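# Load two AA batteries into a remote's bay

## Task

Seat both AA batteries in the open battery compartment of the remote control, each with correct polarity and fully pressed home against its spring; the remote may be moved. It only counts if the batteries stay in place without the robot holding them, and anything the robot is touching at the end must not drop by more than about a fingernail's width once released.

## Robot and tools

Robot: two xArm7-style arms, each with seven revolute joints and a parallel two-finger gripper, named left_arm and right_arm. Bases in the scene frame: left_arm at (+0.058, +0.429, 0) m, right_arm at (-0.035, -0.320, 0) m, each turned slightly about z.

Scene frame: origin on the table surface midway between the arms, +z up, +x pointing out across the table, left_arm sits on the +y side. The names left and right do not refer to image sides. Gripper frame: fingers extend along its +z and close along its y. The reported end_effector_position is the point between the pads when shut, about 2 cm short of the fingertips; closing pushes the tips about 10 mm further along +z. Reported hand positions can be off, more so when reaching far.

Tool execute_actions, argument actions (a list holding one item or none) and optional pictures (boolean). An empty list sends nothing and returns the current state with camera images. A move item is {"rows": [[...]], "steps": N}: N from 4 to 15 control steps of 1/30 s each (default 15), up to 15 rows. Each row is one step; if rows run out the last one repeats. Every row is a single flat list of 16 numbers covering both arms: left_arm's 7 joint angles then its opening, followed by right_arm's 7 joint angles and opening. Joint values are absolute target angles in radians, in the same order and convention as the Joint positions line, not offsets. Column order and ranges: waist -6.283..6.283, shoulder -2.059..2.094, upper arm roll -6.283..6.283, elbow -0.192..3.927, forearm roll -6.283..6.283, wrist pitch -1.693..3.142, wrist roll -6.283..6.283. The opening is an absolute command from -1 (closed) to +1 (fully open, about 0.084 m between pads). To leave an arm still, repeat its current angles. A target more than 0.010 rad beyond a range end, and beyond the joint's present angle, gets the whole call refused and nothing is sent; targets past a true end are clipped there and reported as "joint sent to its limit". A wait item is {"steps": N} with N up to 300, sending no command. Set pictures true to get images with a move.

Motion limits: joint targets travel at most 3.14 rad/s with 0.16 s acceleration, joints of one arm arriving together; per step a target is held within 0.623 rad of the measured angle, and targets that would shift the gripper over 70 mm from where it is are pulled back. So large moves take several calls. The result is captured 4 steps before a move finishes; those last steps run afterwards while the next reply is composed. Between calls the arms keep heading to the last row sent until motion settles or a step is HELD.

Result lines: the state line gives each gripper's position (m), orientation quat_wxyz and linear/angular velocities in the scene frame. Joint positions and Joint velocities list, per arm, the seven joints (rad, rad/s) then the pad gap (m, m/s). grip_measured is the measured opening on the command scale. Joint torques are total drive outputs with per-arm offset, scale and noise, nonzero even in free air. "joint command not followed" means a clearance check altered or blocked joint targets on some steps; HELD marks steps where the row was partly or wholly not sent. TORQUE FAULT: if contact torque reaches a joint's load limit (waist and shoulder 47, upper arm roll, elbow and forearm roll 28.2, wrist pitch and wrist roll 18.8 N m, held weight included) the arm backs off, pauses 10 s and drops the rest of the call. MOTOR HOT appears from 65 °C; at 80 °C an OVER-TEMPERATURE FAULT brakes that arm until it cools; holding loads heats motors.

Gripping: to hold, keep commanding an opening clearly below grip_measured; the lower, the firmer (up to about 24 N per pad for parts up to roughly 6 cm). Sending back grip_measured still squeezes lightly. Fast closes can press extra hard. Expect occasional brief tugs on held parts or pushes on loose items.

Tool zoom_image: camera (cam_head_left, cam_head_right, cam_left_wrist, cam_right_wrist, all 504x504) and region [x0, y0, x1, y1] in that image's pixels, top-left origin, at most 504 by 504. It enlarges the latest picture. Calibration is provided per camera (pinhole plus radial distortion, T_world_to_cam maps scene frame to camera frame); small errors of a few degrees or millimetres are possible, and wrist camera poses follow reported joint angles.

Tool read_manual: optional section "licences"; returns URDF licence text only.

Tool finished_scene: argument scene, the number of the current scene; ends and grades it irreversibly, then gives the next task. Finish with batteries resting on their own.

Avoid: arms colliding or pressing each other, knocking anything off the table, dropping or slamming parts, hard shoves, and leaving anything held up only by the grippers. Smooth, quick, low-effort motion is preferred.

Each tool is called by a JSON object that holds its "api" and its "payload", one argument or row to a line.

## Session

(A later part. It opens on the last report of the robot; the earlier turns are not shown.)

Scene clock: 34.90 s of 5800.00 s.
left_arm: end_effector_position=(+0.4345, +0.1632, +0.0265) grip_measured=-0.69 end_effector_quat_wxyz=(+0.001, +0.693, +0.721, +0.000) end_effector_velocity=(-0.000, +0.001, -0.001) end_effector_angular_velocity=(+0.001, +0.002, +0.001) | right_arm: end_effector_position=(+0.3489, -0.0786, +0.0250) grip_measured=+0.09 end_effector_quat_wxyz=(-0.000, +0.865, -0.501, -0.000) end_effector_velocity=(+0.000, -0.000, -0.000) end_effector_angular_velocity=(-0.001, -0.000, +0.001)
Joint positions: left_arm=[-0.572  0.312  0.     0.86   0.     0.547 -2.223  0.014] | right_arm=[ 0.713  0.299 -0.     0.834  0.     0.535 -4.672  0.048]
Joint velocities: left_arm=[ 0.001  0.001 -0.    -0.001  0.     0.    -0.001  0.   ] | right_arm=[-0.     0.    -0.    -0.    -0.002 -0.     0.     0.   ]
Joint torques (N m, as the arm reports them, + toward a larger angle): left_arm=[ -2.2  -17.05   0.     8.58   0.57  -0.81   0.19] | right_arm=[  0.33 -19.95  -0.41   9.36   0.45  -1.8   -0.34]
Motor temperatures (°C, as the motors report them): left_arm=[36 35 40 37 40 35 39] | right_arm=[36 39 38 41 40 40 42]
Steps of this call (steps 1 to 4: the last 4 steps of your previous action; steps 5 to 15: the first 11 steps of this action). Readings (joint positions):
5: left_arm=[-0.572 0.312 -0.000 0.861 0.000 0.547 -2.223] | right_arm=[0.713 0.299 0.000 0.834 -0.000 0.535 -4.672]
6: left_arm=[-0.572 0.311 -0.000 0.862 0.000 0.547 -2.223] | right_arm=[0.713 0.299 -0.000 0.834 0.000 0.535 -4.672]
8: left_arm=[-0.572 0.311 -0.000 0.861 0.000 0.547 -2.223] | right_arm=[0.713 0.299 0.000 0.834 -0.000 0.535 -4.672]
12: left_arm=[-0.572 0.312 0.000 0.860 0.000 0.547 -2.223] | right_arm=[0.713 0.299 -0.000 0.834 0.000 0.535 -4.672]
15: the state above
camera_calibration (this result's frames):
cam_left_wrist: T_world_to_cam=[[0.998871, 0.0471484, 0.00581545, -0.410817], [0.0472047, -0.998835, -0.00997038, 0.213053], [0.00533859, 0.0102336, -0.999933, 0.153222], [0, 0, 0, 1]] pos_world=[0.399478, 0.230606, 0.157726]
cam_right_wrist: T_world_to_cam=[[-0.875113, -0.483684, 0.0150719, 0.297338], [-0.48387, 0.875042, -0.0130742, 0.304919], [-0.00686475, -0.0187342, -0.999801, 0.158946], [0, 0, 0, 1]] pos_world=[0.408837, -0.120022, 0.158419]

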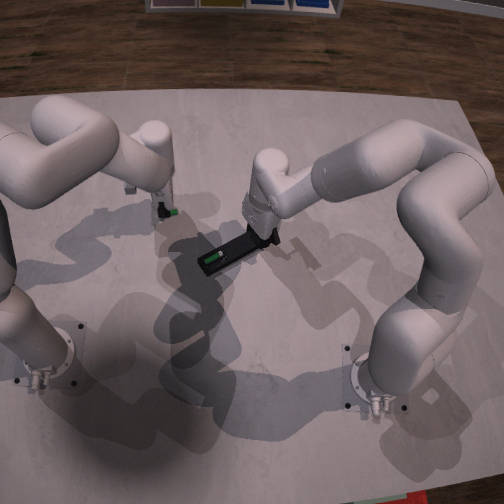

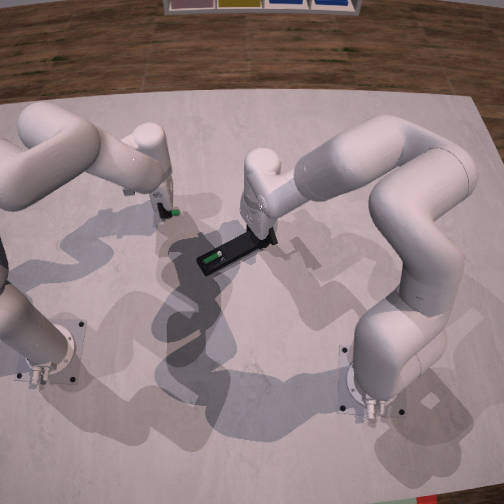

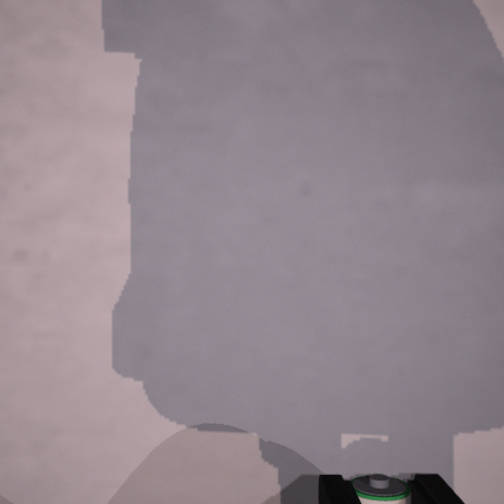

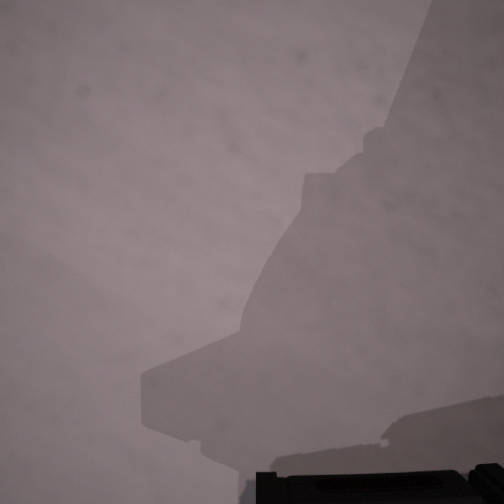

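{"api": "execute_actions", "payload": {
  "actions": [
    {"rows":[[-0.5719,0.300,0,0.860,0,0.560,-2.223,-0.9,0.7134,0.2989,0,0.8342,0,0.5353,-4.672,-0.35],[-0.5719,0.275,0,0.863,0,0.588,-2.223,-0.9,0.7134,0.2989,0,0.8342,0,0.5353,-4.672,-0.35],[-0.58,0.245,0,0.867,0,0.622,-2.24,-0.9,0.7134,0.2989,0,0.8342,0,0.5353,-4.672,-0.35],[-0.61,0.212,0,0.874,0,0.665,-2.30,-0.9,0.7134,0.2989,0,0.8342,0,0.5353,-4.672,-0.35],[-0.66,0.185,0,0.885,0,0.71,-2.40,-0.9,0.7134,0.2989,0,0.8342,0,0.5353,-4.672,-0.35],[-0.72,0.175,0,0.905,0,0.76,-2.52,-0.9,0.7134,0.2989,0,0.8342,0,0.5353,-4.672,-0.35],[-0.785,0.182,0,0.93,0,0.81,-2.65,-0.9,0.7134,0.2989,0,0.8342,0,0.5353,-4.672,-0.35],[-0.85,0.195,0,0.955,0,0.86,-2.79,-0.9,0.7134,0.2989,0,0.8342,0,0.5353,-4.672,-0.35],[-0.91,0.21,0,0.98,0,0.91,-2.91,-0.9,0.7134,0.2989,0,0.8342,0,0.5353,-4.672,-0.35],[-0.96,0.223,0,1.0,0,0.95,-3.01,-0.9,0.7134,0.2989,0,0.8342,0,0.5353,-4.672,-0.35],[-1.0,0.233,0,1.015,0,0.98,-3.09,-0.9,0.7134,0.2989,0,0.8342,0,0.5353,-4.672,-0.35],[-1.022,0.24,0,1.026,0,1.0,-3.14,-0.9,0.7134,0.2989,0,0.8342,0,0.5353,-4.672,-0.35],[-1.033,0.2426,0,1.03,0,1.0074,-3.163,-0.9,0.7134,0.2989,0,0.8342,0,0.5353,-4.672,-0.35]],"steps":15}
  ],
  "pictures": false
}}

{"api": "execute_actions", "payload": {
  "actions": [
    {"rows":[[-1.033,0.2426,0,1.03,0,1.0074,-3.163,-0.9,0.7134,0.2989,0,0.8342,0,0.5353,-4.672,-0.35],[-1.033,0.255,0,1.026,0,0.991,-3.163,-0.9,0.7134,0.2989,0,0.8342,0,0.5353,-4.672,-0.35],[-1.033,0.268,0,1.022,0,0.974,-3.163,-0.9,0.7134,0.2989,0,0.8342,0,0.5353,-4.672,-0.35],[-1.033,0.281,0,1.018,0,0.957,-3.163,-0.9,0.7134,0.2989,0,0.8342,0,0.5353,-4.672,-0.35],[-1.033,0.294,0,1.014,0,0.940,-3.163,-0.9,0.7134,0.2989,0,0.8342,0,0.5353,-4.672,-0.35],[-1.033,0.305,0,1.010,0,0.925,-3.163,-0.9,0.7134,0.2989,0,0.8342,0,0.5353,-4.672,-0.35]],"steps":12}
  ],
  "pictures": true
}}

Scene clock: 36.73 s of 5800.00 s.
left_arm: end_effector_position=(+0.3793, +0.1026, +0.0843) grip_measured=-0.69 end_effector_quat_wxyz=(-0.025, +0.627, +0.779, +0.003) end_effector_velocity=(-0.410, -0.294, +0.006) end_effector_angular_velocity=(+0.503, +0.368, +0.949) | right_arm: end_effector_position=(+0.3489, -0.0786, +0.0250) grip_measured=+0.09 end_effector_quat_wxyz=(-0.000, +0.865, -0.501, -0.000) end_effector_velocity=(-0.000, +0.001, +0.000) end_effector_angular_velocity=(+0.000, +0.000, +0.001)
Joint positions: left_arm=[-0.748  0.198 -0.002  0.924  0.     0.776 -2.579  0.014] | right_arm=[ 0.713  0.299 -0.     0.834  0.     0.535 -4.672  0.048]
Joint velocities: left_arm=[-1.042  0.128 -0.043  0.337 -0.001  0.824 -2.036  0.   ] | right_arm=[ 0.001 -0.     0.     0.     0.     0.    -0.     0.   ]
Joint torques (N m, as the arm reports them, + toward a larger angle): left_arm=[  0.71 -14.78   2.49   8.86   0.68  -0.45  -0.15] | right_arm=[  0.41 -19.99  -0.48   9.42   0.46  -1.87  -0.31]
Motor temperatures (°C, as the motors report them): left_arm=[36 35 40 37 40 35 39] | right_arm=[36 39 38 41 40 40 42]
Steps of this call (steps 1 to 4: the last 4 steps of your previous action; steps 5 to 15: the robot went on to your last target; steps 16 to 44: nothing new was sent; steps 45 to 55: the first 11 steps of this action). Readings (joint positions):
45: left_arm=[-0.572 0.312 0.000 0.860 0.000 0.547 -2.223] | right_arm=[0.713 0.299 -0.000 0.834 -0.000 0.535 -4.672]
46: left_arm=[-0.572 0.309 -0.000 0.859 -0.000 0.553 -2.223] | right_arm=[0.713 0.299 0.000 0.834 0.000 0.535 -4.672]
48: left_arm=[-0.573 0.285 0.000 0.857 -0.000 0.587 -2.226] | right_arm=[0.713 0.299 0.000 0.834 -0.000 0.535 -4.672]
52: left_arm=[-0.643 0.202 0.007 0.888 -0.000 0.695 -2.378] | right_arm=[0.713 0.299 -0.000 0.834 -0.000 0.535 -4.672]
55: the state above

Scene clock: 37.13 s of 5800.00 s.
left_arm: end_effector_position=(+0.2644, +0.0438, +0.0598) grip_measured=-0.69 end_effector_quat_wxyz=(-0.096, +0.502, +0.858, +0.058) end_effector_velocity=(+0.042, +0.112, -0.167) end_effector_angular_velocity=(+0.229, +0.066, +0.230) | right_arm: end_effector_position=(+0.3489, -0.0786, +0.0250) grip_measured=+0.09 end_effector_quat_wxyz=(-0.000, +0.865, -0.501, -0.000) end_effector_velocity=(+0.000, +0.001, +0.000) end_effector_angular_velocity=(+0.001, -0.001, +0.000)
Joint positions: left_arm=[-1.034  0.3   -0.002  1.01  -0.     0.934 -3.16   0.014] | right_arm=[ 0.713  0.299 -0.     0.834 -0.     0.535 -4.672  0.048]
Joint velocities: left_arm=[ 0.064  0.282  0.13  -0.158  0.003 -0.208 -0.046  0.   ] | right_arm=[ 0.001 -0.     0.     0.001  0.     0.     0.    -0.   ]
Joint torques (N m, as the arm reports them, + toward a larger angle): left_arm=[ -1.14 -26.7   -0.06  12.53   0.59  -0.51   0.34] | right_arm=[  0.38 -19.85  -0.42   9.45   0.44  -1.86  -0.35]
Motor temperatures (°C, as the motors report them): left_arm=[36 35 40 37 40 35 39] | right_arm=[36 39 38 41 40 40 42]
Steps of this call (steps 1 to 4: the last 4 steps of your previous action; steps 5 to 12: the first 8 steps of this action). Readings (joint positions):
5: left_arm=[-0.921 0.227 -0.001 0.986 0.000 0.916 -2.931] | right_arm=[0.713 0.299 -0.000 0.834 0.000 0.535 -4.672]
6: left_arm=[-0.956 0.232 -0.002 0.999 -0.000 0.944 -3.002] | right_arm=[0.713 0.299 0.000 0.834 -0.000 0.535 -4.672]
8: left_arm=[-1.012 0.246 -0.005 1.020 -0.000 0.979 -3.111] | right_arm=[0.713 0.299 -0.000 0.834 -0.000 0.535 -4.672]
12: the state above
camera_calibration (this result's frames):
cam_left_wrist: T_world_to_cam=[[0.868391, 0.49578, 0.0100178, -0.220799], [0.484137, -0.843281, -0.233428, -0.00682503], [-0.107281, 0.207557, -0.972323, 0.208083], [0, 0, 0, 1]] pos_world=[0.217367, 0.060523, 0.202943]
cam_right_wrist: T_world_to_cam=[[-0.875113, -0.483684, 0.0150719, 0.297338], [-0.48387, 0.875042, -0.0130743, 0.304919], [-0.00686473, -0.0187343, -0.999801, 0.158946], [0, 0, 0, 1]] pos_world=[0.408836, -0.120021, 0.158419]

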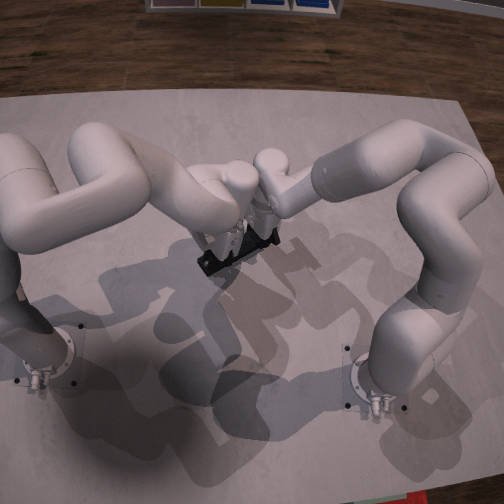

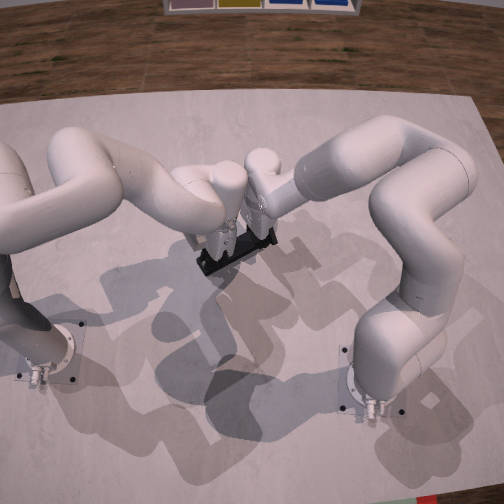

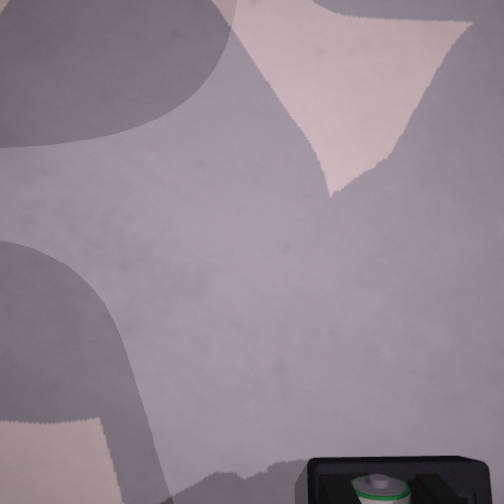

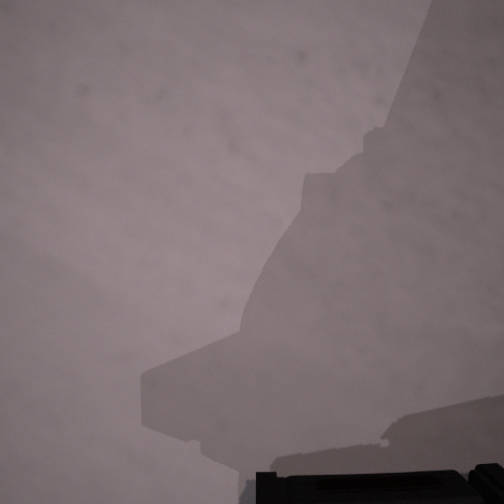

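{"api": "execute_actions", "payload": {
  "actions": [
    {"rows":[[-1.035,0.310,0,1.009,0,0.919,-3.165,-0.9,0.7134,0.2989,0,0.8342,0,0.5353,-4.672,-0.35],[-1.036,0.315,0,1.007,0,0.912,-3.166,-0.9,0.7134,0.2989,0,0.8342,0,0.5353,-4.672,-0.35],[-1.036,0.320,0,1.0055,0,0.9055,-3.166,-0.9,0.7134,0.2989,0,0.8342,0,0.5353,-4.672,-0.35],[-1.036,0.324,0,1.0045,0,0.9005,-3.166,-0.9,0.7134,0.2989,0,0.8342,0,0.5353,-4.672,-0.35],[-1.036,0.3271,0,1.0035,0,0.8964,-3.166,-0.9,0.7134,0.2989,0,0.8342,0,0.5353,-4.672,-0.35]],"steps":14}
  ],
  "pictures": true
}}

Scene clock: 37.73 s of 5800.00 s.
left_arm: end_effector_position=(+0.2653, +0.0434, +0.0466) grip_measured=-0.69 end_effector_quat_wxyz=(-0.094, +0.499, +0.859, +0.058) end_effector_velocity=(+0.004, -0.008, +0.007) end_effector_angular_velocity=(-0.024, -0.013, -0.001) | right_arm: end_effector_position=(+0.3486, -0.0787, +0.0248) grip_measured=+0.09 end_effector_quat_wxyz=(+0.000, +0.865, -0.501, -0.000) end_effector_velocity=(+0.001, -0.001, +0.000) end_effector_angular_velocity=(-0.001, -0.001, -0.001)
Joint positions: left_arm=[-1.036  0.328  0.001  1.003  0.     0.897 -3.166  0.014] | right_arm=[ 0.713  0.299  0.     0.834 -0.     0.536 -4.672  0.048]
Joint velocities: left_arm=[-0.002 -0.009 -0.     0.011  0.    -0.007 -0.001  0.   ] | right_arm=[-0.001 -0.001 -0.002 -0.001 -0.001  0.    -0.001  0.   ]
Joint torques (N m, as the arm reports them, + toward a larger angle): left_arm=[ -2.83 -18.28  -0.55   9.7    0.32  -0.52   0.13] | right_arm=[  0.33 -20.12  -0.59   9.9    0.62  -2.33  -0.21]
Motor temperatures (°C, as the motors report them): left_arm=[36 35 40 37 40 35 39] | right_arm=[36 39 38 41 40 40 42]
Steps of this call (steps 1 to 4: the last 4 steps of your previous action; steps 5 to 8: the robot went on to your last target; steps 9 to 18: the first 10 steps of this action). Readings (joint positions):
9: left_arm=[-1.032 0.304 0.000 1.011 0.000 0.925 -3.163] | right_arm=[0.713 0.299 0.000 0.834 -0.000 0.535 -4.672]
10: left_arm=[-1.033 0.306 0.000 1.010 0.000 0.922 -3.164] | right_arm=[0.713 0.299 0.000 0.834 0.000 0.535 -4.672]
12: left_arm=[-1.035 0.314 0.000 1.008 0.000 0.911 -3.165] | right_arm=[0.713 0.299 0.000 0.834 -0.000 0.535 -4.672]
16: left_arm=[-1.036 0.328 0.001 1.002 0.000 0.898 -3.166] | right_arm=[0.713 0.299 0.000 0.834 -0.000 0.536 -4.672]
18: the state above
camera_calibration (this result's frames):
cam_left_wrist: T_world_to_cam=[[0.86518, 0.501315, 0.0121031, -0.220764], [0.490311, -0.840635, -0.23006, -0.0125328], [-0.105158, 0.204977, -0.973101, 0.195048], [0, 0, 0, 1]] pos_world=[0.217656, 0.0601561, 0.18959]
cam_right_wrist: T_world_to_cam=[[-0.874912, -0.484024, 0.0158315, 0.296938], [-0.484225, 0.874845, -0.0131407, 0.304981], [-0.00748972, -0.019163, -0.999788, 0.158952], [0, 0, 0, 1]] pos_world=[0.408664, -0.12004, 0.158225]

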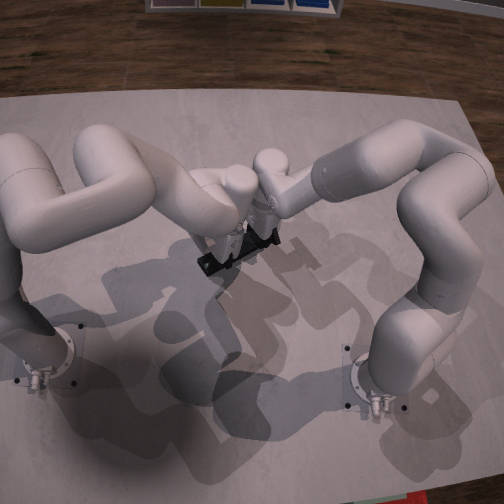

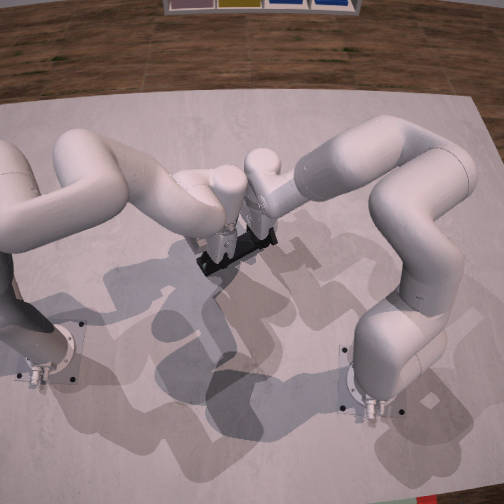

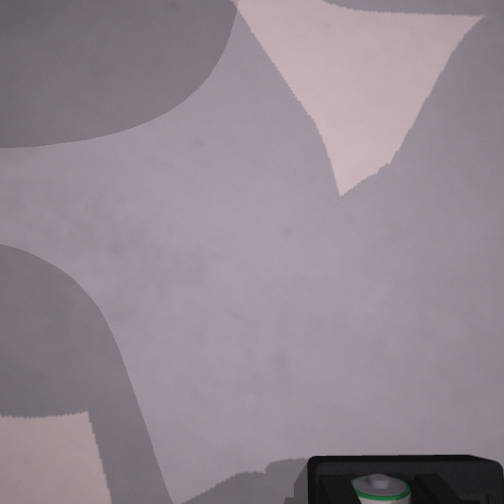

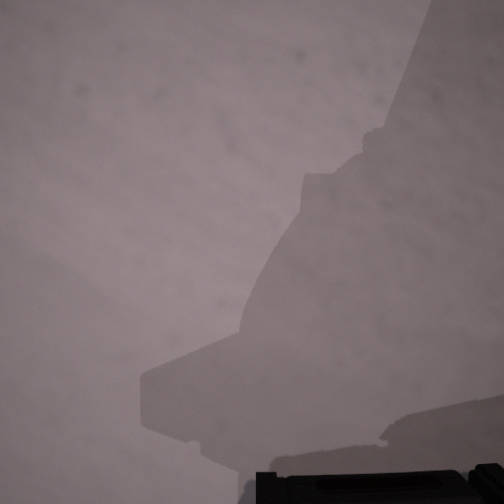

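{"api": "execute_actions", "payload": {
  "actions": [
    {"rows":[[-1.036,0.330,0,1.008,0,0.898,-3.166,-0.9,0.7134,0.2989,0,0.8342,0,0.5353,-4.672,-0.35],[-1.036,0.333,0,1.012,0,0.899,-3.166,-0.9,0.7134,0.2989,0,0.8342,0,0.5353,-4.672,-0.35],[-1.036,0.335,0,1.0157,0,0.9006,-3.166,-0.9,0.7134,0.2989,0,0.8342,0,0.5353,-4.672,-0.35],[-1.036,0.335,0,1.0157,0,0.9006,-3.166,-0.8,0.7134,0.2989,0,0.8342,0,0.5353,-4.672,-0.35],[-1.036,0.335,0,1.0157,0,0.9006,-3.166,-0.72,0.7134,0.2989,0,0.8342,0,0.5353,-4.672,-0.35],[-1.036,0.335,0,1.0157,0,0.9006,-3.166,-0.66,0.7134,0.2989,0,0.8342,0,0.5353,-4.672,-0.35],[-1.036,0.335,0,1.0157,0,0.9006,-3.166,-0.6,0.7134,0.2989,0,0.8342,0,0.5353,-4.672,-0.35],[-1.036,0.335,0,1.0157,0,0.9006,-3.166,-0.55,0.7134,0.2989,0,0.8342,0,0.5353,-4.672,-0.35],[-1.036,0.335,0,1.0157,0,0.9006,-3.166,-0.5,0.7134,0.2989,0,0.8342,0,0.5353,-4.672,-0.35]],"steps":15}
  ],
  "pictures": true
}}

Scene clock: 38.40 s of 5800.00 s.
left_arm: end_effector_position=(+0.2655, +0.0393, +0.0472) grip_measured=-0.52 end_effector_quat_wxyz=(-0.093, +0.501, +0.859, +0.057) end_effector_velocity=(+0.002, +0.002, -0.000) end_effector_angular_velocity=(+0.003, -0.000, +0.006) | right_arm: end_effector_position=(+0.3496, -0.0782, +0.0255) grip_measured=+0.09 end_effector_quat_wxyz=(-0.001, +0.865, -0.502, +0.000) end_effector_velocity=(-0.003, -0.002, -0.002) end_effector_angular_velocity=(-0.005, +0.007, +0.002)
Joint positions: left_arm=[-1.037  0.335 -0.002  1.016 -0.     0.9   -3.166  0.021] | right_arm=[ 0.713  0.299 -0.     0.835  0.     0.535 -4.672  0.048]
Joint velocities: left_arm=[ 0.002 -0.     0.004 -0.002 -0.     0.001 -0.001  0.001] | right_arm=[-0.001  0.001  0.    -0.005 -0.001  0.002 -0.001  0.   ]
Joint torques (N m, as the arm reports them, + toward a larger angle): left_arm=[ -1.04 -18.68   0.41   9.37   0.47  -0.48   0.2 ] | right_arm=[  0.38 -19.89  -0.44   9.39   0.46  -1.87  -0.34]
Motor temperatures (°C, as the motors report them): left_arm=[36 35 40 37 40 35 39] | right_arm=[36 39 38 41 40 40 42]
Steps of this call (steps 1 to 4: the last 4 steps of your previous action; steps 5 to 9: the robot went on to your last target; steps 10 to 20: the first 11 steps of this action). Readings (joint positions):
10: left_arm=[-1.036 0.327 0.000 1.004 0.000 0.897 -3.166] | right_arm=[0.713 0.299 0.000 0.834 -0.000 0.536 -4.672]
11: left_arm=[-1.036 0.328 0.000 1.005 0.000 0.897 -3.166] | right_arm=[0.713 0.299 0.000 0.834 -0.000 0.536 -4.672]
13: left_arm=[-1.036 0.333 0.000 1.012 0.000 0.899 -3.166] | right_arm=[0.713 0.299 -0.000 0.834 -0.000 0.536 -4.672]
17: left_arm=[-1.036 0.335 -0.000 1.016 -0.000 0.900 -3.166] | right_arm=[0.713 0.299 -0.000 0.835 0.000 0.535 -4.672]
20: the state above
camera_calibration (this result's frames):
cam_left_wrist: T_world_to_cam=[[0.866768, 0.498589, 0.011029, -0.219204], [0.487679, -0.842762, -0.227865, -0.015321], [-0.104316, 0.202885, -0.97363, 0.196376], [0, 0, 0, 1]] pos_world=[0.217956, 0.056539, 0.190124]
cam_right_wrist: T_world_to_cam=[[-0.875446, -0.483141, 0.0130011, 0.298328], [-0.483288, 0.875366, -0.0128919, 0.304757], [-0.00515208, -0.0175694, -0.999832, 0.158963], [0, 0, 0, 1]] pos_world=[0.409275, -0.119847, 0.158987]

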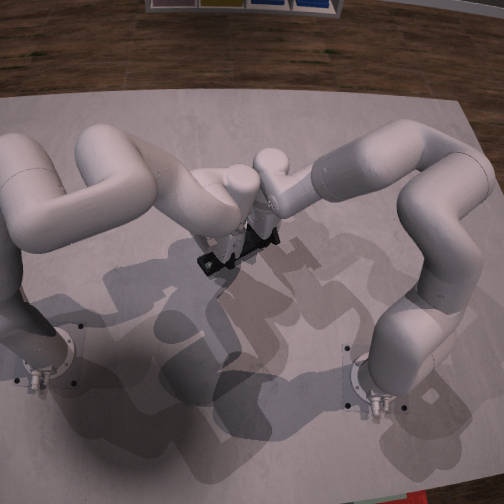

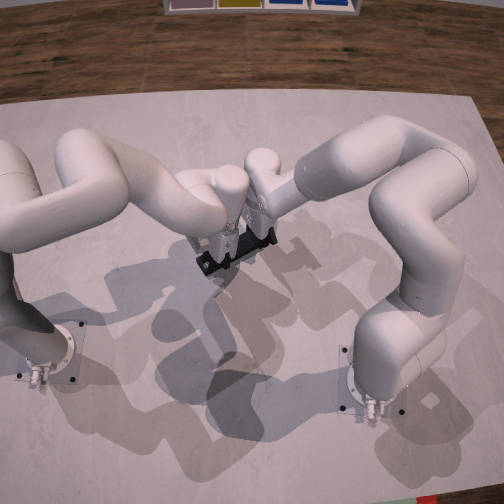

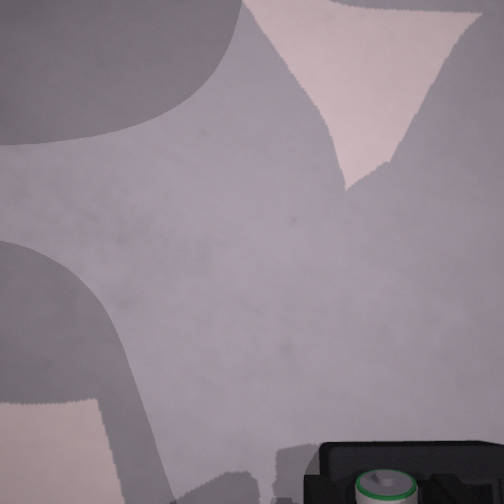

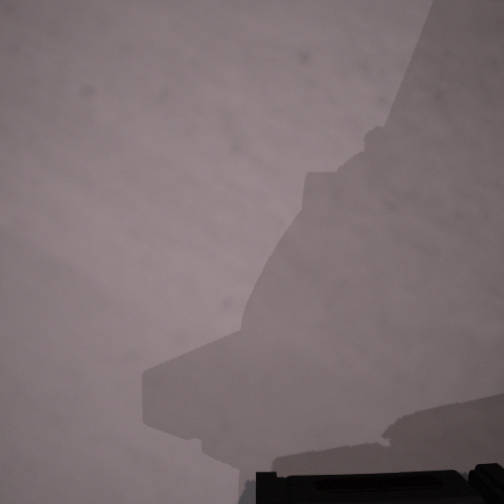

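{"api": "execute_actions", "payload": {
  "actions": [
    {"rows":[[-1.036,0.325,0,1.017,0,0.912,-3.166,-0.5,0.7134,0.2989,0,0.8342,0,0.5353,-4.672,-0.35],[-1.036,0.308,0,1.018,0,0.930,-3.166,-0.5,0.7134,0.2989,0,0.8342,0,0.5353,-4.672,-0.35],[-1.036,0.286,0,1.02,0,0.954,-3.166,-0.5,0.7134,0.2989,0,0.8342,0,0.5353,-4.672,-0.35],[-1.036,0.262,0,1.022,0,0.975,-3.166,-0.55,0.7134,0.2989,0,0.8342,0,0.5353,-4.672,-0.35],[-1.036,0.238,0,1.015,0,0.975,-3.166,-0.65,0.7134,0.2989,0,0.8342,0,0.5353,-4.672,-0.35],[-1.036,0.215,0,0.995,0,0.945,-3.166,-0.75,0.7134,0.2989,0,0.8342,0,0.5353,-4.672,-0.35],[-1.036,0.195,0,0.975,0,0.90,-3.166,-0.85,0.7134,0.2989,0,0.8342,0,0.5353,-4.672,-0.35],[-1.036,0.175,0,0.955,0,0.85,-3.166,-0.95,0.7134,0.2989,0,0.8342,0,0.5353,-4.672,-0.35],[-1.036,0.158,0,0.938,0,0.805,-3.166,-1,0.7134,0.2989,0,0.8342,0,0.5353,-4.672,-0.35],[-1.036,0.147,0,0.925,0,0.778,-3.166,-1,0.7134,0.2989,0,0.8342,0,0.5353,-4.672,-0.35]],"steps":15}
  ],
  "pictures": false
}}

{"api": "execute_actions", "payload": {
  "actions": [
    {"rows":[[-1.036,0.147,0,0.925,0,0.778,-3.166,-1,0.7134,0.2989,0,0.8342,0,0.5353,-4.672,-0.35]],"steps":6}
  ],
  "pictures": true
}}

Scene clock: 39.20 s of 5800.00 s.
left_arm: end_effector_position=(+0.2749, +0.0241, +0.1032) grip_measured=-1.00 end_effector_quat_wxyz=(-0.025, +0.502, +0.864, +0.016) end_effector_velocity=(+0.059, -0.110, +0.086) end_effector_angular_velocity=(-0.913, -0.491, +0.000) | right_arm: end_effector_position=(+0.3489, -0.0786, +0.0250) grip_measured=+0.09 end_effector_quat_wxyz=(-0.000, +0.865, -0.501, -0.000) end_effector_velocity=(-0.001, -0.000, -0.000) end_effector_angular_velocity=(-0.000, +0.002, -0.002)
Joint positions: left_arm=[-1.036  0.171 -0.     0.954  0.     0.843 -3.166  0.   ] | right_arm=[ 0.713  0.299 -0.     0.834  0.     0.535 -4.672  0.048]
Joint velocities: left_arm=[-0.    -0.448  0.001 -0.526  0.001 -1.115 -0.     0.   ] | right_arm=[ 0.    -0.    -0.    -0.002  0.002 -0.     0.     0.   ]
Joint torques (N m, as the arm reports them, + toward a larger angle): left_arm=[ -1.66 -15.48   0.33  10.48   0.61  -0.49   0.14] | right_arm=[  0.35 -20.19  -0.42   9.51   0.44  -1.87  -0.34]
Motor temperatures (°C, as the motors report them): left_arm=[36 35 40 37 40 35 39] | right_arm=[36 39 38 41 40 40 42]
Steps of this call (steps 1 to 4: the last 4 steps of your previous action; steps 5 to 13: the robot went on to your last target; steps 14 to 24: the first 11 steps of this action). Readings (joint positions):
14: left_arm=[-1.036 0.335 -0.000 1.016 -0.000 0.901 -3.166] | right_arm=[0.713 0.299 -0.000 0.834 0.000 0.535 -4.672]
15: left_arm=[-1.036 0.332 -0.000 1.016 -0.000 0.906 -3.166] | right_arm=[0.713 0.299 -0.000 0.834 0.000 0.535 -4.672]
17: left_arm=[-1.036 0.311 0.000 1.015 -0.000 0.931 -3.166] | right_arm=[0.713 0.299 -0.000 0.834 0.000 0.535 -4.672]
21: left_arm=[-1.036 0.224 -0.000 1.005 0.000 0.950 -3.166] | right_arm=[0.713 0.299 -0.000 0.834 0.000 0.535 -4.672]
24: the state above

Scene clock: 39.40 s of 5800.00 s.
left_arm: end_effector_position=(+0.2783, +0.0181, +0.1075) grip_measured=-1.00 end_effector_quat_wxyz=(-0.001, +0.503, +0.865, +0.001) end_effector_velocity=(-0.001, +0.005, -0.011) end_effector_angular_velocity=(+0.017, +0.008, +0.001) | right_arm: end_effector_position=(+0.3489, -0.0786, +0.0250) grip_measured=+0.09 end_effector_quat_wxyz=(-0.000, +0.865, -0.501, -0.000) end_effector_velocity=(+0.001, -0.000, +0.000) end_effector_angular_velocity=(+0.001, -0.002, -0.000)
Joint positions: left_arm=[-1.036  0.148  0.     0.925 -0.     0.779 -3.166  0.   ] | right_arm=[ 0.713  0.299 -0.     0.834 -0.     0.535 -4.672  0.048]
Joint velocities: left_arm=[ 0.001  0.016  0.001 -0.011  0.001 -0.009  0.     0.   ] | right_arm=[-0.001  0.    -0.     0.001 -0.001 -0.001 -0.001  0.   ]
Joint torques (N m, as the arm reports them, + toward a larger angle): left_arm=[ -1.89 -16.62   0.22  10.46   0.52  -0.99   0.08] | right_arm=[  0.43 -20.12  -0.47   9.48   0.51  -1.89  -0.34]
Motor temperatures (°C, as the motors report them): left_arm=[36 35 40 37 40 35 39] | right_arm=[36 39 38 41 40 40 42]
Steps of this call (steps 1 to 4: the last 4 steps of your previous action; steps 5 to 6: the first 2 steps of this action). Readings (joint positions):
5: left_arm=[-1.036 0.147 -0.000 0.925 0.000 0.779 -3.166] | right_arm=[0.713 0.299 -0.000 0.834 0.000 0.535 -4.672]
6: the state above
camera_calibration (this result's frames):
cam_left_wrist: T_world_to_cam=[[0.864796, 0.5021, 0.00478184, -0.219193], [0.502118, -0.864704, -0.012862, -0.0523782], [-0.00232312, 0.013524, -0.999906, 0.238524], [0, 0, 0, 1]] pos_world=[0.216412, 0.0615396, 0.238876]
cam_right_wrist: T_world_to_cam=[[-0.875113, -0.483684, 0.0150705, 0.297339], [-0.48387, 0.875042, -0.0130742, 0.304919], [-0.0068635, -0.0187336, -0.999801, 0.158946], [0, 0, 0, 1]] pos_world=[0.408837, -0.120021, 0.15842]

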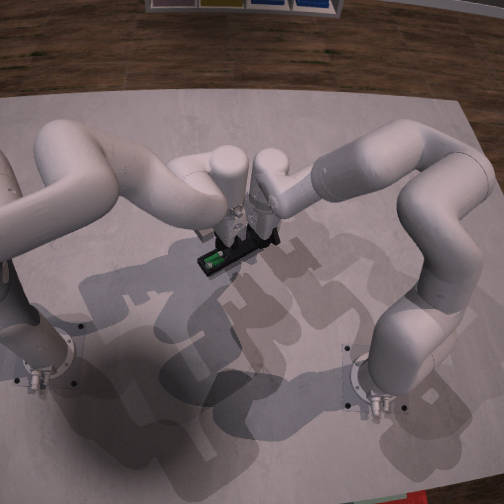

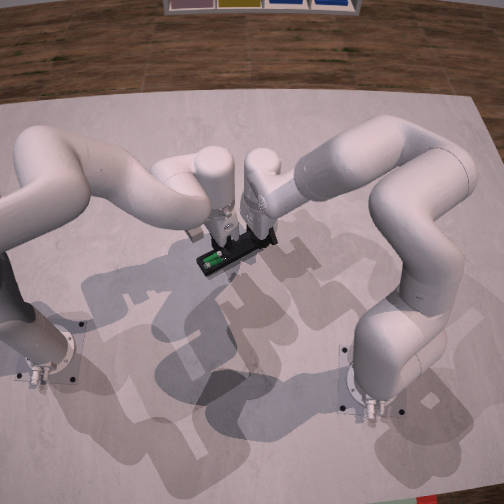

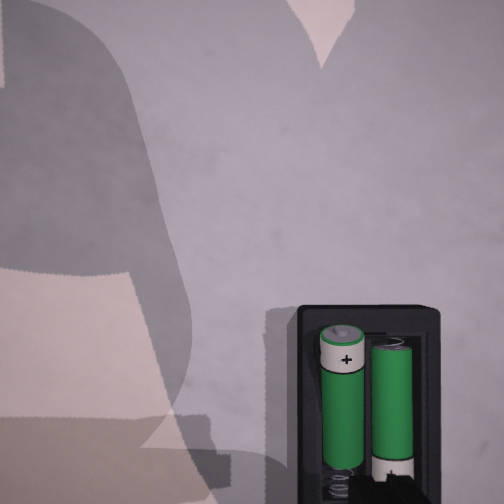

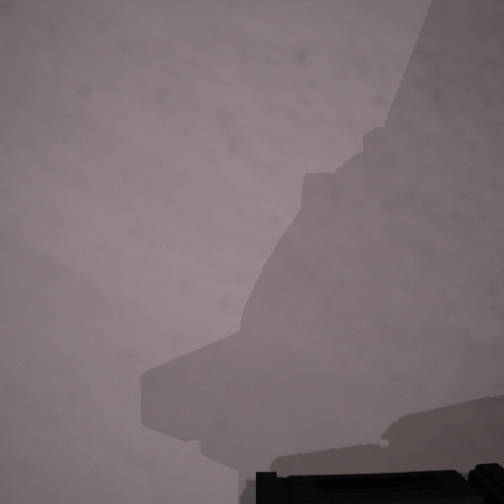

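{"api": "execute_actions", "payload": {
  "actions": [
    {"rows":[[-1.036,0.13,0,0.895,0,0.765,-3.166,-1,0.7134,0.2989,0,0.8342,0,0.5353,-4.672,-0.35],[-1.036,0.105,0,0.855,0,0.75,-3.166,-1,0.7134,0.2989,0,0.8342,0,0.5353,-4.672,-0.35],[-1.036,0.085,0,0.815,0,0.73,-3.166,-1,0.7134,0.2989,0,0.8342,0,0.5353,-4.672,-0.35],[-1.036,0.085,0,0.788,0,0.703,-3.166,-1,0.7134,0.2989,0,0.8342,0,0.5353,-4.672,-0.35],[-1.036,0.105,0,0.778,0,0.673,-3.166,-1,0.7134,0.2989,0,0.8342,0,0.5353,-4.672,-0.35],[-1.036,0.125,0,0.772,0,0.647,-3.166,-1,0.7134,0.2989,0,0.8342,0,0.5353,-4.672,-0.35],[-1.036,0.1446,0,0.7679,0,0.6233,-3.166,-1,0.7134,0.2989,0,0.8342,0,0.5353,-4.672,-0.35],[-1.036,0.156,0,0.766,0,0.610,-3.166,-1,0.7134,0.2989,0,0.8342,0,0.5353,-4.672,-0.35],[-1.036,0.167,0,0.764,0,0.597,-3.166,-1,0.7134,0.2989,0,0.8342,0,0.5353,-4.672,-0.35],[-1.036,0.178,0,0.762,0,0.584,-3.166,-1,0.7134,0.2989,0,0.8342,0,0.5353,-4.672,-0.35],[-1.036,0.1896,0,0.7602,0,0.5706,-3.166,-1,0.7134,0.2989,0,0.8342,0,0.5353,-4.672,-0.35]],"steps":15}
  ],
  "pictures": false
}}

{"api": "execute_actions", "payload": {
  "actions": [
    {"rows":[[-1.036,0.192,0,0.760,0,0.568,-3.166,-1,0.7134,0.2989,0,0.8342,0,0.5353,-4.672,-0.35],[-1.036,0.194,0,0.7597,0,0.5657,-3.166,-1,0.7134,0.2989,0,0.8342,0,0.5353,-4.672,-0.35],[-1.036,0.196,0,0.7595,0,0.5635,-3.166,-1,0.7134,0.2989,0,0.8342,0,0.5353,-4.672,-0.35],[-1.036,0.1993,0,0.7632,0,0.5639,-3.166,-1,0.7134,0.2989,0,0.8342,0,0.5353,-4.672,-0.35],[-1.036,0.2027,0,0.7668,0,0.5641,-3.166,-1,0.7134,0.2989,0,0.8342,0,0.5353,-4.672,-0.35],[-1.036,0.206,0,0.7705,0,0.5645,-3.166,-1,0.7134,0.2989,0,0.8342,0,0.5353,-4.672,-0.35],[-1.036,0.2094,0,0.7741,0,0.5647,-3.166,-1,0.7134,0.2989,0,0.8342,0,0.5353,-4.672,-0.35],[-1.036,0.2127,0,0.7778,0,0.5651,-3.166,-1,0.7134,0.2989,0,0.8342,0,0.5353,-4.672,-0.35],[-1.036,0.2161,0,0.7815,0,0.5654,-3.166,-1,0.7134,0.2989,0,0.8342,0,0.5353,-4.672,-0.35],[-1.036,0.2194,0,0.7851,0,0.5657,-3.166,-1,0.7134,0.2989,0,0.8342,0,0.5353,-4.672,-0.35],[-1.036,0.2228,0,0.7888,0,0.566,-3.166,-1,0.7134,0.2989,0,0.8342,0,0.5353,-4.672,-0.35],[-1.036,0.2261,0,0.7924,0,0.5663,-3.166,-1,0.7134,0.2989,0,0.8342,0,0.5353,-4.672,-0.35],[-1.036,0.2295,0,0.7961,0,0.5666,-3.166,-1,0.7134,0.2989,0,0.8342,0,0.5353,-4.672,-0.35]],"steps":15}
  ],
  "pictures": false
}}

{"api": "execute_actions", "payload": {
  "actions": [
    {"rows":[[-1.036,0.2295,0,0.7961,0,0.5666,-3.166,-1,0.7134,0.2989,0,0.8342,0,0.5353,-4.672,-0.35]],"steps":8}
  ],
  "pictures": true
}}

Scene clock: 40.63 s of 5800.00 s.
left_arm: end_effector_position=(+0.2616, +0.0493, +0.0548) grip_measured=-1.00 end_effector_quat_wxyz=(-0.003, +0.503, +0.865, +0.002) end_effector_velocity=(-0.000, +0.006, -0.164) end_effector_angular_velocity=(+0.012, +0.007, +0.006) | right_arm: end_effector_position=(+0.3489, -0.0786, +0.0250) grip_measured=+0.09 end_effector_quat_wxyz=(+0.000, +0.865, -0.501, -0.000) end_effector_velocity=(-0.001, -0.000, -0.001) end_effector_angular_velocity=(-0.002, +0.003, +0.000)
Joint positions: left_arm=[-1.036  0.167  0.     0.762 -0.     0.602 -3.166  0.   ] | right_arm=[ 0.713  0.299  0.     0.834  0.     0.535 -4.672  0.048]
Joint velocities: left_arm=[ 0.003  0.402  0.003 -0.077 -0.002 -0.465  0.002  0.   ] | right_arm=[ 0.001  0.001  0.    -0.     0.     0.002  0.001 -0.   ]
Joint torques (N m, as the arm reports them, + toward a larger angle): left_arm=[ -2.13 -19.8    0.11  11.19   0.65  -1.13   0.13] | right_arm=[  0.32 -20.08  -0.47   9.38   0.49  -1.97  -0.33]
Motor temperatures (°C, as the motors report them): left_arm=[36 35 40 37 40 35 39] | right_arm=[36 39 38 41 40 40 42]
Steps of this call (steps 1 to 4: the last 4 steps of your previous action; steps 5 to 15: the robot went on to your last target; steps 16 to 26: nothing new was sent; steps 27 to 37: the first 11 steps of this action). Readings (joint positions):
27: left_arm=[-1.036 0.147 0.000 0.925 -0.000 0.778 -3.166] | right_arm=[0.713 0.299 -0.000 0.834 0.000 0.535 -4.672]
28: left_arm=[-1.036 0.144 0.000 0.919 0.000 0.774 -3.166] | right_arm=[0.713 0.299 0.000 0.834 -0.000 0.535 -4.672]
30: left_arm=[-1.036 0.116 0.000 0.873 0.000 0.753 -3.166] | right_arm=[0.713 0.299 0.000 0.834 0.000 0.535 -4.672]
34: left_arm=[-1.036 0.112 -0.000 0.779 -0.000 0.661 -3.166] | right_arm=[0.713 0.299 0.000 0.834 0.000 0.535 -4.672]
37: the state above

Scene clock: 41.13 s of 5800.00 s.
left_arm: end_effector_position=(+0.2651, +0.0425, +0.0423) grip_measured=-1.00 end_effector_quat_wxyz=(-0.001, +0.503, +0.864, +0.001) end_effector_velocity=(+0.016, -0.037, -0.005) end_effector_angular_velocity=(-0.025, -0.013, -0.008) | right_arm: end_effector_position=(+0.3488, -0.0789, +0.0249) grip_measured=+0.09 end_effector_quat_wxyz=(+0.000, +0.865, -0.501, -0.000) end_effector_velocity=(-0.000, +0.001, +0.001) end_effector_angular_velocity=(+0.000, -0.000, +0.002)
Joint positions: left_arm=[-1.036  0.216 -0.     0.781 -0.     0.567 -3.166  0.   ] | right_arm=[ 0.713  0.299 -0.     0.834 -0.     0.535 -4.672  0.048]
Joint velocities: left_arm=[-0.003  0.104 -0.006  0.123  0.    -0.009 -0.     0.   ] | right_arm=[ 0.001 -0.001  0.001  0.001 -0.     0.002 -0.    -0.   ]
Joint torques (N m, as the arm reports them, + toward a larger angle): left_arm=[ -2.45 -14.11  -0.17   7.93   0.57  -0.57   0.12] | right_arm=[  0.7  -20.52  -0.14  10.05   0.63  -2.35  -0.21]
Motor temperatures (°C, as the motors report them): left_arm=[36 35 40 37 40 35 39] | right_arm=[36 39 38 41 40 40 42]
Steps of this call (steps 1 to 4: the last 4 steps of your previous action; steps 5 to 15: the first 11 steps of this action). Readings (joint positions):
5: left_arm=[-1.036 0.189 0.001 0.763 0.000 0.570 -3.166] | right_arm=[0.713 0.299 0.000 0.834 -0.000 0.535 -4.672]
6: left_arm=[-1.036 0.189 0.000 0.763 0.000 0.569 -3.166] | right_arm=[0.713 0.299 0.000 0.834 -0.000 0.535 -4.672]
8: left_arm=[-1.036 0.193 0.000 0.761 0.000 0.565 -3.166] | right_arm=[0.713 0.299 0.000 0.834 -0.000 0.535 -4.672]
12: left_arm=[-1.036 0.206 0.000 0.770 0.000 0.566 -3.166] | right_arm=[0.713 0.299 -0.000 0.834 -0.000 0.535 -4.672]
15: the state above

Scene clock: 41.40 s of 5800.00 s.
left_arm: end_effector_position=(+0.2675, +0.0383, +0.0417) grip_measured=-1.00 end_effector_quat_wxyz=(+0.000, +0.503, +0.865, -0.000) end_effector_velocity=(-0.000, -0.000, +0.000) end_effector_angular_velocity=(-0.001, +0.001, +0.000) | right_arm: end_effector_position=(+0.3488, -0.0789, +0.0248) grip_measured=+0.09 end_effector_quat_wxyz=(+0.000, +0.865, -0.501, -0.000) end_effector_velocity=(+0.000, +0.000, +0.000) end_effector_angular_velocity=(+0.001, -0.001, -0.000)
Joint positions: left_arm=[-1.036  0.229  0.     0.796  0.     0.567 -3.166  0.   ] | right_arm=[ 0.713  0.299 -0.     0.834 -0.     0.535 -4.672  0.048]
Joint velocities: left_arm=[ 0.    -0.001 -0.    -0.001 -0.002 -0.001  0.002  0.   ] | right_arm=[-0.    -0.     0.     0.001 -0.    -0.     0.001  0.   ]
Joint torques (N m, as the arm reports them, + toward a larger angle): left_arm=[ -2.93 -13.77  -0.53   8.18   0.42  -0.79   0.18] | right_arm=[  1.13 -20.77   0.38  10.27   0.68  -2.45  -0.19]
Motor temperatures (°C, as the motors report them): left_arm=[36 35 40 37 40 35 39] | right_arm=[36 39 38 41 40 40 42]
Steps of this call (steps 1 to 4: the last 4 steps of your previous action; steps 5 to 8: the first 4 steps of this action). Readings (joint positions):
5: left_arm=[-1.036 0.229 0.000 0.796 -0.000 0.567 -3.166] | right_arm=[0.713 0.299 -0.000 0.834 -0.000 0.535 -4.672]
6: left_arm=[-1.036 0.229 0.000 0.796 -0.000 0.567 -3.166] | right_arm=[0.713 0.299 -0.000 0.834 -0.000 0.535 -4.672]
8: the state above
camera_calibration (this result's frames):
cam_left_wrist: T_world_to_cam=[[0.864773, 0.502141, 0.00471802, -0.219645], [0.502161, -0.864709, -0.010608, -0.03045], [-0.00124698, 0.0115427, -0.999933, 0.172219], [0, 0, 0, 1]] pos_world=[0.205449, 0.0819744, 0.172921]
cam_right_wrist: T_world_to_cam=[[-0.875233, -0.483447, 0.0156669, 0.297174], [-0.483645, 0.875164, -0.0132181, 0.305062], [-0.00732085, -0.0191461, -0.99979, 0.158888], [0, 0, 0, 1]] pos_world=[0.408802, -0.120269, 0.158232]

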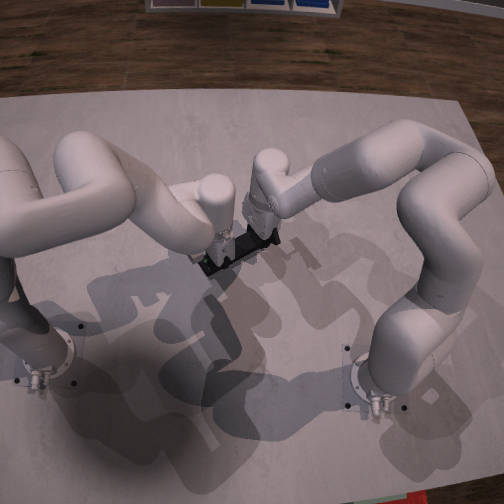

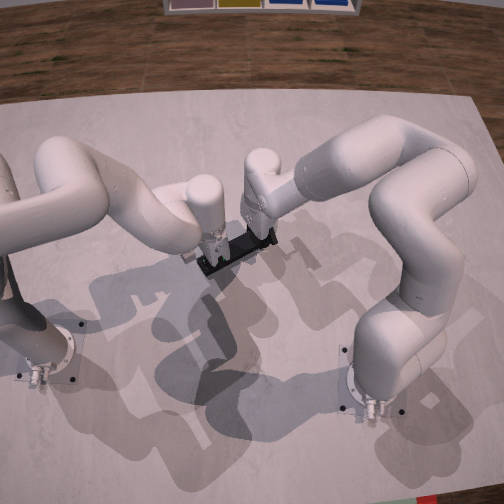

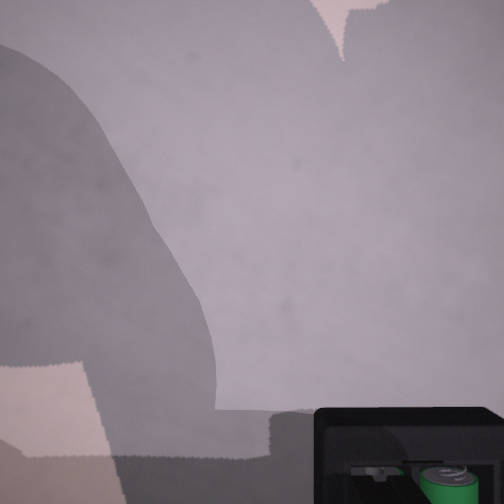

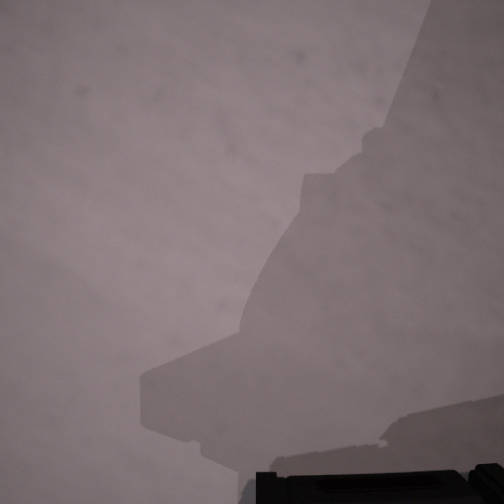

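Reached z≈.0417; nub appears inside. Lift straight and look.

{"api": "execute_actions", "payload": {
  "actions": [
    {"rows":[[-1.036,0.225,0,0.7965,0,0.5715,-3.166,-1,0.7134,0.2989,0,0.8342,0,0.5353,-4.672,-0.35],[-1.036,0.218,0,0.7975,0,0.5795,-3.166,-1,0.7134,0.2989,0,0.8342,0,0.5353,-4.672,-0.35],[-1.036,0.207,0,0.80,0,0.593,-3.166,-1,0.7134,0.2989,0,0.8342,0,0.5353,-4.672,-0.35],[-1.036,0.192,0,0.805,0,0.613,-3.166,-1,0.7134,0.2989,0,0.8342,0,0.5353,-4.672,-0.35],[-1.036,0.174,0,0.815,0,0.641,-3.166,-1,0.7134,0.2989,0,0.8342,0,0.5353,-4.672,-0.35],[-1.036,0.156,0,0.833,0,0.677,-3.166,-1,0.7134,0.2989,0,0.8342,0,0.5353,-4.672,-0.35],[-1.036,0.145,0,0.86,0,0.715,-3.166,-1,0.7134,0.2989,0,0.8342,0,0.5353,-4.672,-0.35],[-1.036,0.143,0,0.89,0,0.747,-3.166,-1,0.7134,0.2989,0,0.8342,0,0.5353,-4.672,-0.35],[-1.036,0.145,0,0.912,0,0.767,-3.166,-1,0.7134,0.2989,0,0.8342,0,0.5353,-4.672,-0.35],[-1.036,0.147,0,0.925,0,0.778,-3.166,-1,0.7134,0.2989,0,0.8342,0,0.5353,-4.672,-0.35]],"steps":15}
  ],
  "pictures": false
}}

{"api": "execute_actions", "payload": {
  "actions": [
    {"rows":[[-1.036,0.147,0,0.925,0,0.778,-3.166,-1,0.7134,0.2989,0,0.8342,0,0.5353,-4.672,-0.35]],"steps":7}
  ],
  "pictures": true
}}

Scene clock: 42.13 s of 5800.00 s.
left_arm: end_effector_position=(+0.2768, +0.0204, +0.1024) grip_measured=-1.00 end_effector_quat_wxyz=(+0.003, +0.503, +0.864, -0.002) end_effector_velocity=(+0.086, -0.158, +0.244) end_effector_angular_velocity=(-0.152, -0.083, -0.001) | right_arm: end_effector_position=(+0.3491, -0.0783, +0.0252) grip_measured=+0.09 end_effector_quat_wxyz=(-0.000, +0.865, -0.501, +0.000) end_effector_velocity=(-0.002, -0.002, -0.002) end_effector_angular_velocity=(-0.004, +0.006, -0.002)
Joint positions: left_arm=[-1.036  0.145 -0.     0.901 -0.     0.75  -3.166  0.   ] | right_arm=[ 0.714  0.299  0.     0.835  0.     0.535 -4.672  0.048]
Joint velocities: left_arm=[-0.    -0.054  0.002  0.719  0.002  0.6    0.001  0.   ] | right_arm=[-0.001  0.002 -0.002 -0.004  0.001  0.002 -0.001 -0.   ]
Joint torques (N m, as the arm reports them, + toward a larger angle): left_arm=[ -1.74 -10.96   0.32   6.04   0.69  -0.59   0.25] | right_arm=[  0.48 -19.99  -0.41   9.51   0.5   -1.87  -0.42]
Motor temperatures (°C, as the motors report them): left_arm=[36 35 40 37 40 35 39] | right_arm=[36 39 38 41 40 40 42]
Steps of this call (steps 1 to 4: the last 4 steps of your previous action; steps 5 to 11: the robot went on to your last target; steps 12 to 22: the first 11 steps of this action). Readings (joint positions):
12: left_arm=[-1.036 0.229 0.000 0.796 0.000 0.567 -3.166] | right_arm=[0.713 0.299 -0.000 0.834 -0.000 0.535 -4.672]
13: left_arm=[-1.036 0.228 0.000 0.796 0.000 0.569 -3.166] | right_arm=[0.713 0.299 -0.000 0.834 -0.000 0.535 -4.672]
15: left_arm=[-1.036 0.219 -0.000 0.796 -0.000 0.582 -3.166] | right_arm=[0.714 0.299 0.001 0.835 0.000 0.535 -4.672]
19: left_arm=[-1.036 0.168 -0.001 0.826 -0.000 0.665 -3.166] | right_arm=[0.714 0.298 0.001 0.835 0.000 0.535 -4.672]
22: the state above

Scene clock: 42.37 s of 5800.00 s.
left_arm: end_effector_position=(+0.2777, +0.0191, +0.1061) grip_measured=-1.00 end_effector_quat_wxyz=(-0.002, +0.503, +0.865, +0.001) end_effector_velocity=(-0.001, +0.001, -0.001) end_effector_angular_velocity=(+0.005, +0.003, -0.000) | right_arm: end_effector_position=(+0.3489, -0.0785, +0.0251) grip_measured=+0.09 end_effector_quat_wxyz=(-0.000, +0.865, -0.501, +0.000) end_effector_velocity=(-0.001, -0.000, -0.001) end_effector_angular_velocity=(-0.001, +0.002, -0.001)
Joint positions: left_arm=[-1.036  0.149  0.     0.922 -0.     0.778 -3.166  0.   ] | right_arm=[ 0.713  0.299  0.     0.834  0.     0.535 -4.672  0.048]
Joint velocities: left_arm=[-0.     0.002  0.    -0.    -0.001  0.003  0.001  0.   ] | right_arm=[ 0.     0.001 -0.    -0.001  0.001  0.001 -0.    -0.   ]
Joint torques (N m, as the arm reports them, + toward a larger angle): left_arm=[ -2.18 -17.45   0.09  10.93   0.54  -1.02   0.16] | right_arm=[  0.37 -20.08  -0.38   9.4    0.48  -1.9   -0.35]
Motor temperatures (°C, as the motors report them): left_arm=[36 35 40 37 40 35 39] | right_arm=[36 39 38 41 40 40 42]
Steps of this call (steps 1 to 4: the last 4 steps of your previous action; steps 5 to 7: the first 3 steps of this action). Readings (joint positions):
5: left_arm=[-1.036 0.147 -0.000 0.924 -0.000 0.777 -3.166] | right_arm=[0.713 0.299 0.000 0.834 0.000 0.535 -4.672]
6: left_arm=[-1.036 0.148 0.000 0.922 -0.000 0.778 -3.166] | right_arm=[0.713 0.299 0.000 0.834 0.000 0.535 -4.672]
7: the state above
camera_calibration (this result's frames):
cam_left_wrist: T_world_to_cam=[[0.864811, 0.502074, 0.00487073, -0.219226], [0.502083, -0.864673, -0.0158933, -0.0508973], [-0.003768, 0.0161902, -0.999862, 0.237497], [0, 0, 0, 1]] pos_world=[0.216039, 0.0622131, 0.237723]
cam_right_wrist: T_world_to_cam=[[-0.875096, -0.48372, 0.014913, 0.297387], [-0.483903, 0.875025, -0.0130451, 0.304889], [-0.00673906, -0.0186322, -0.999804, 0.158958], [0, 0, 0, 1]] pos_world=[0.40885, -0.119971, 0.15847]

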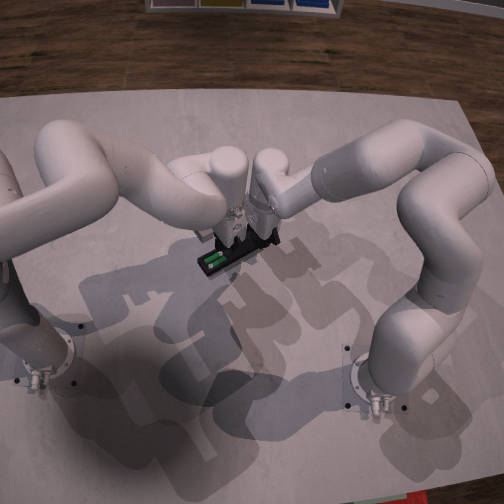

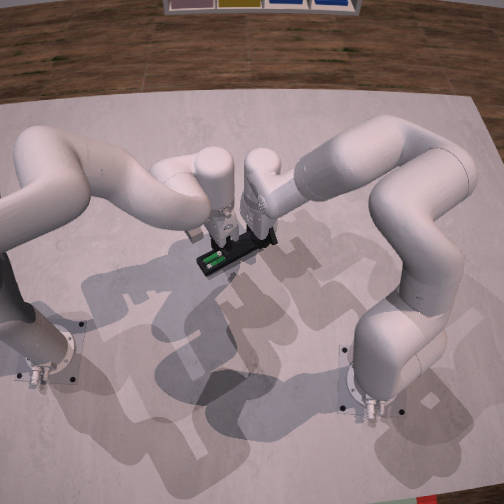

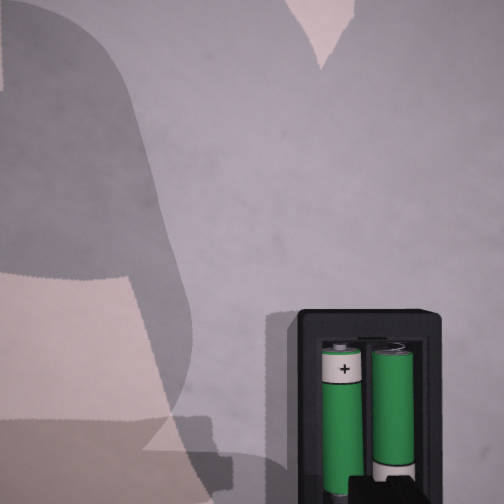

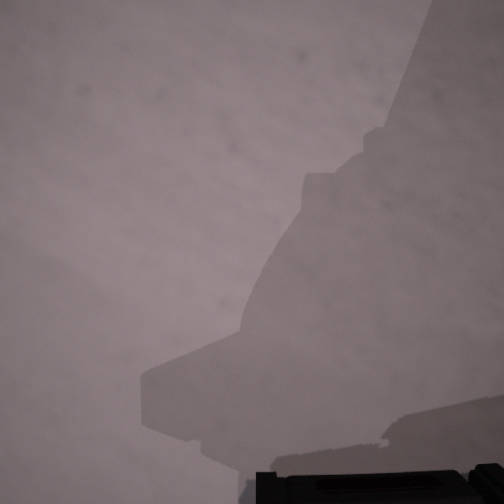

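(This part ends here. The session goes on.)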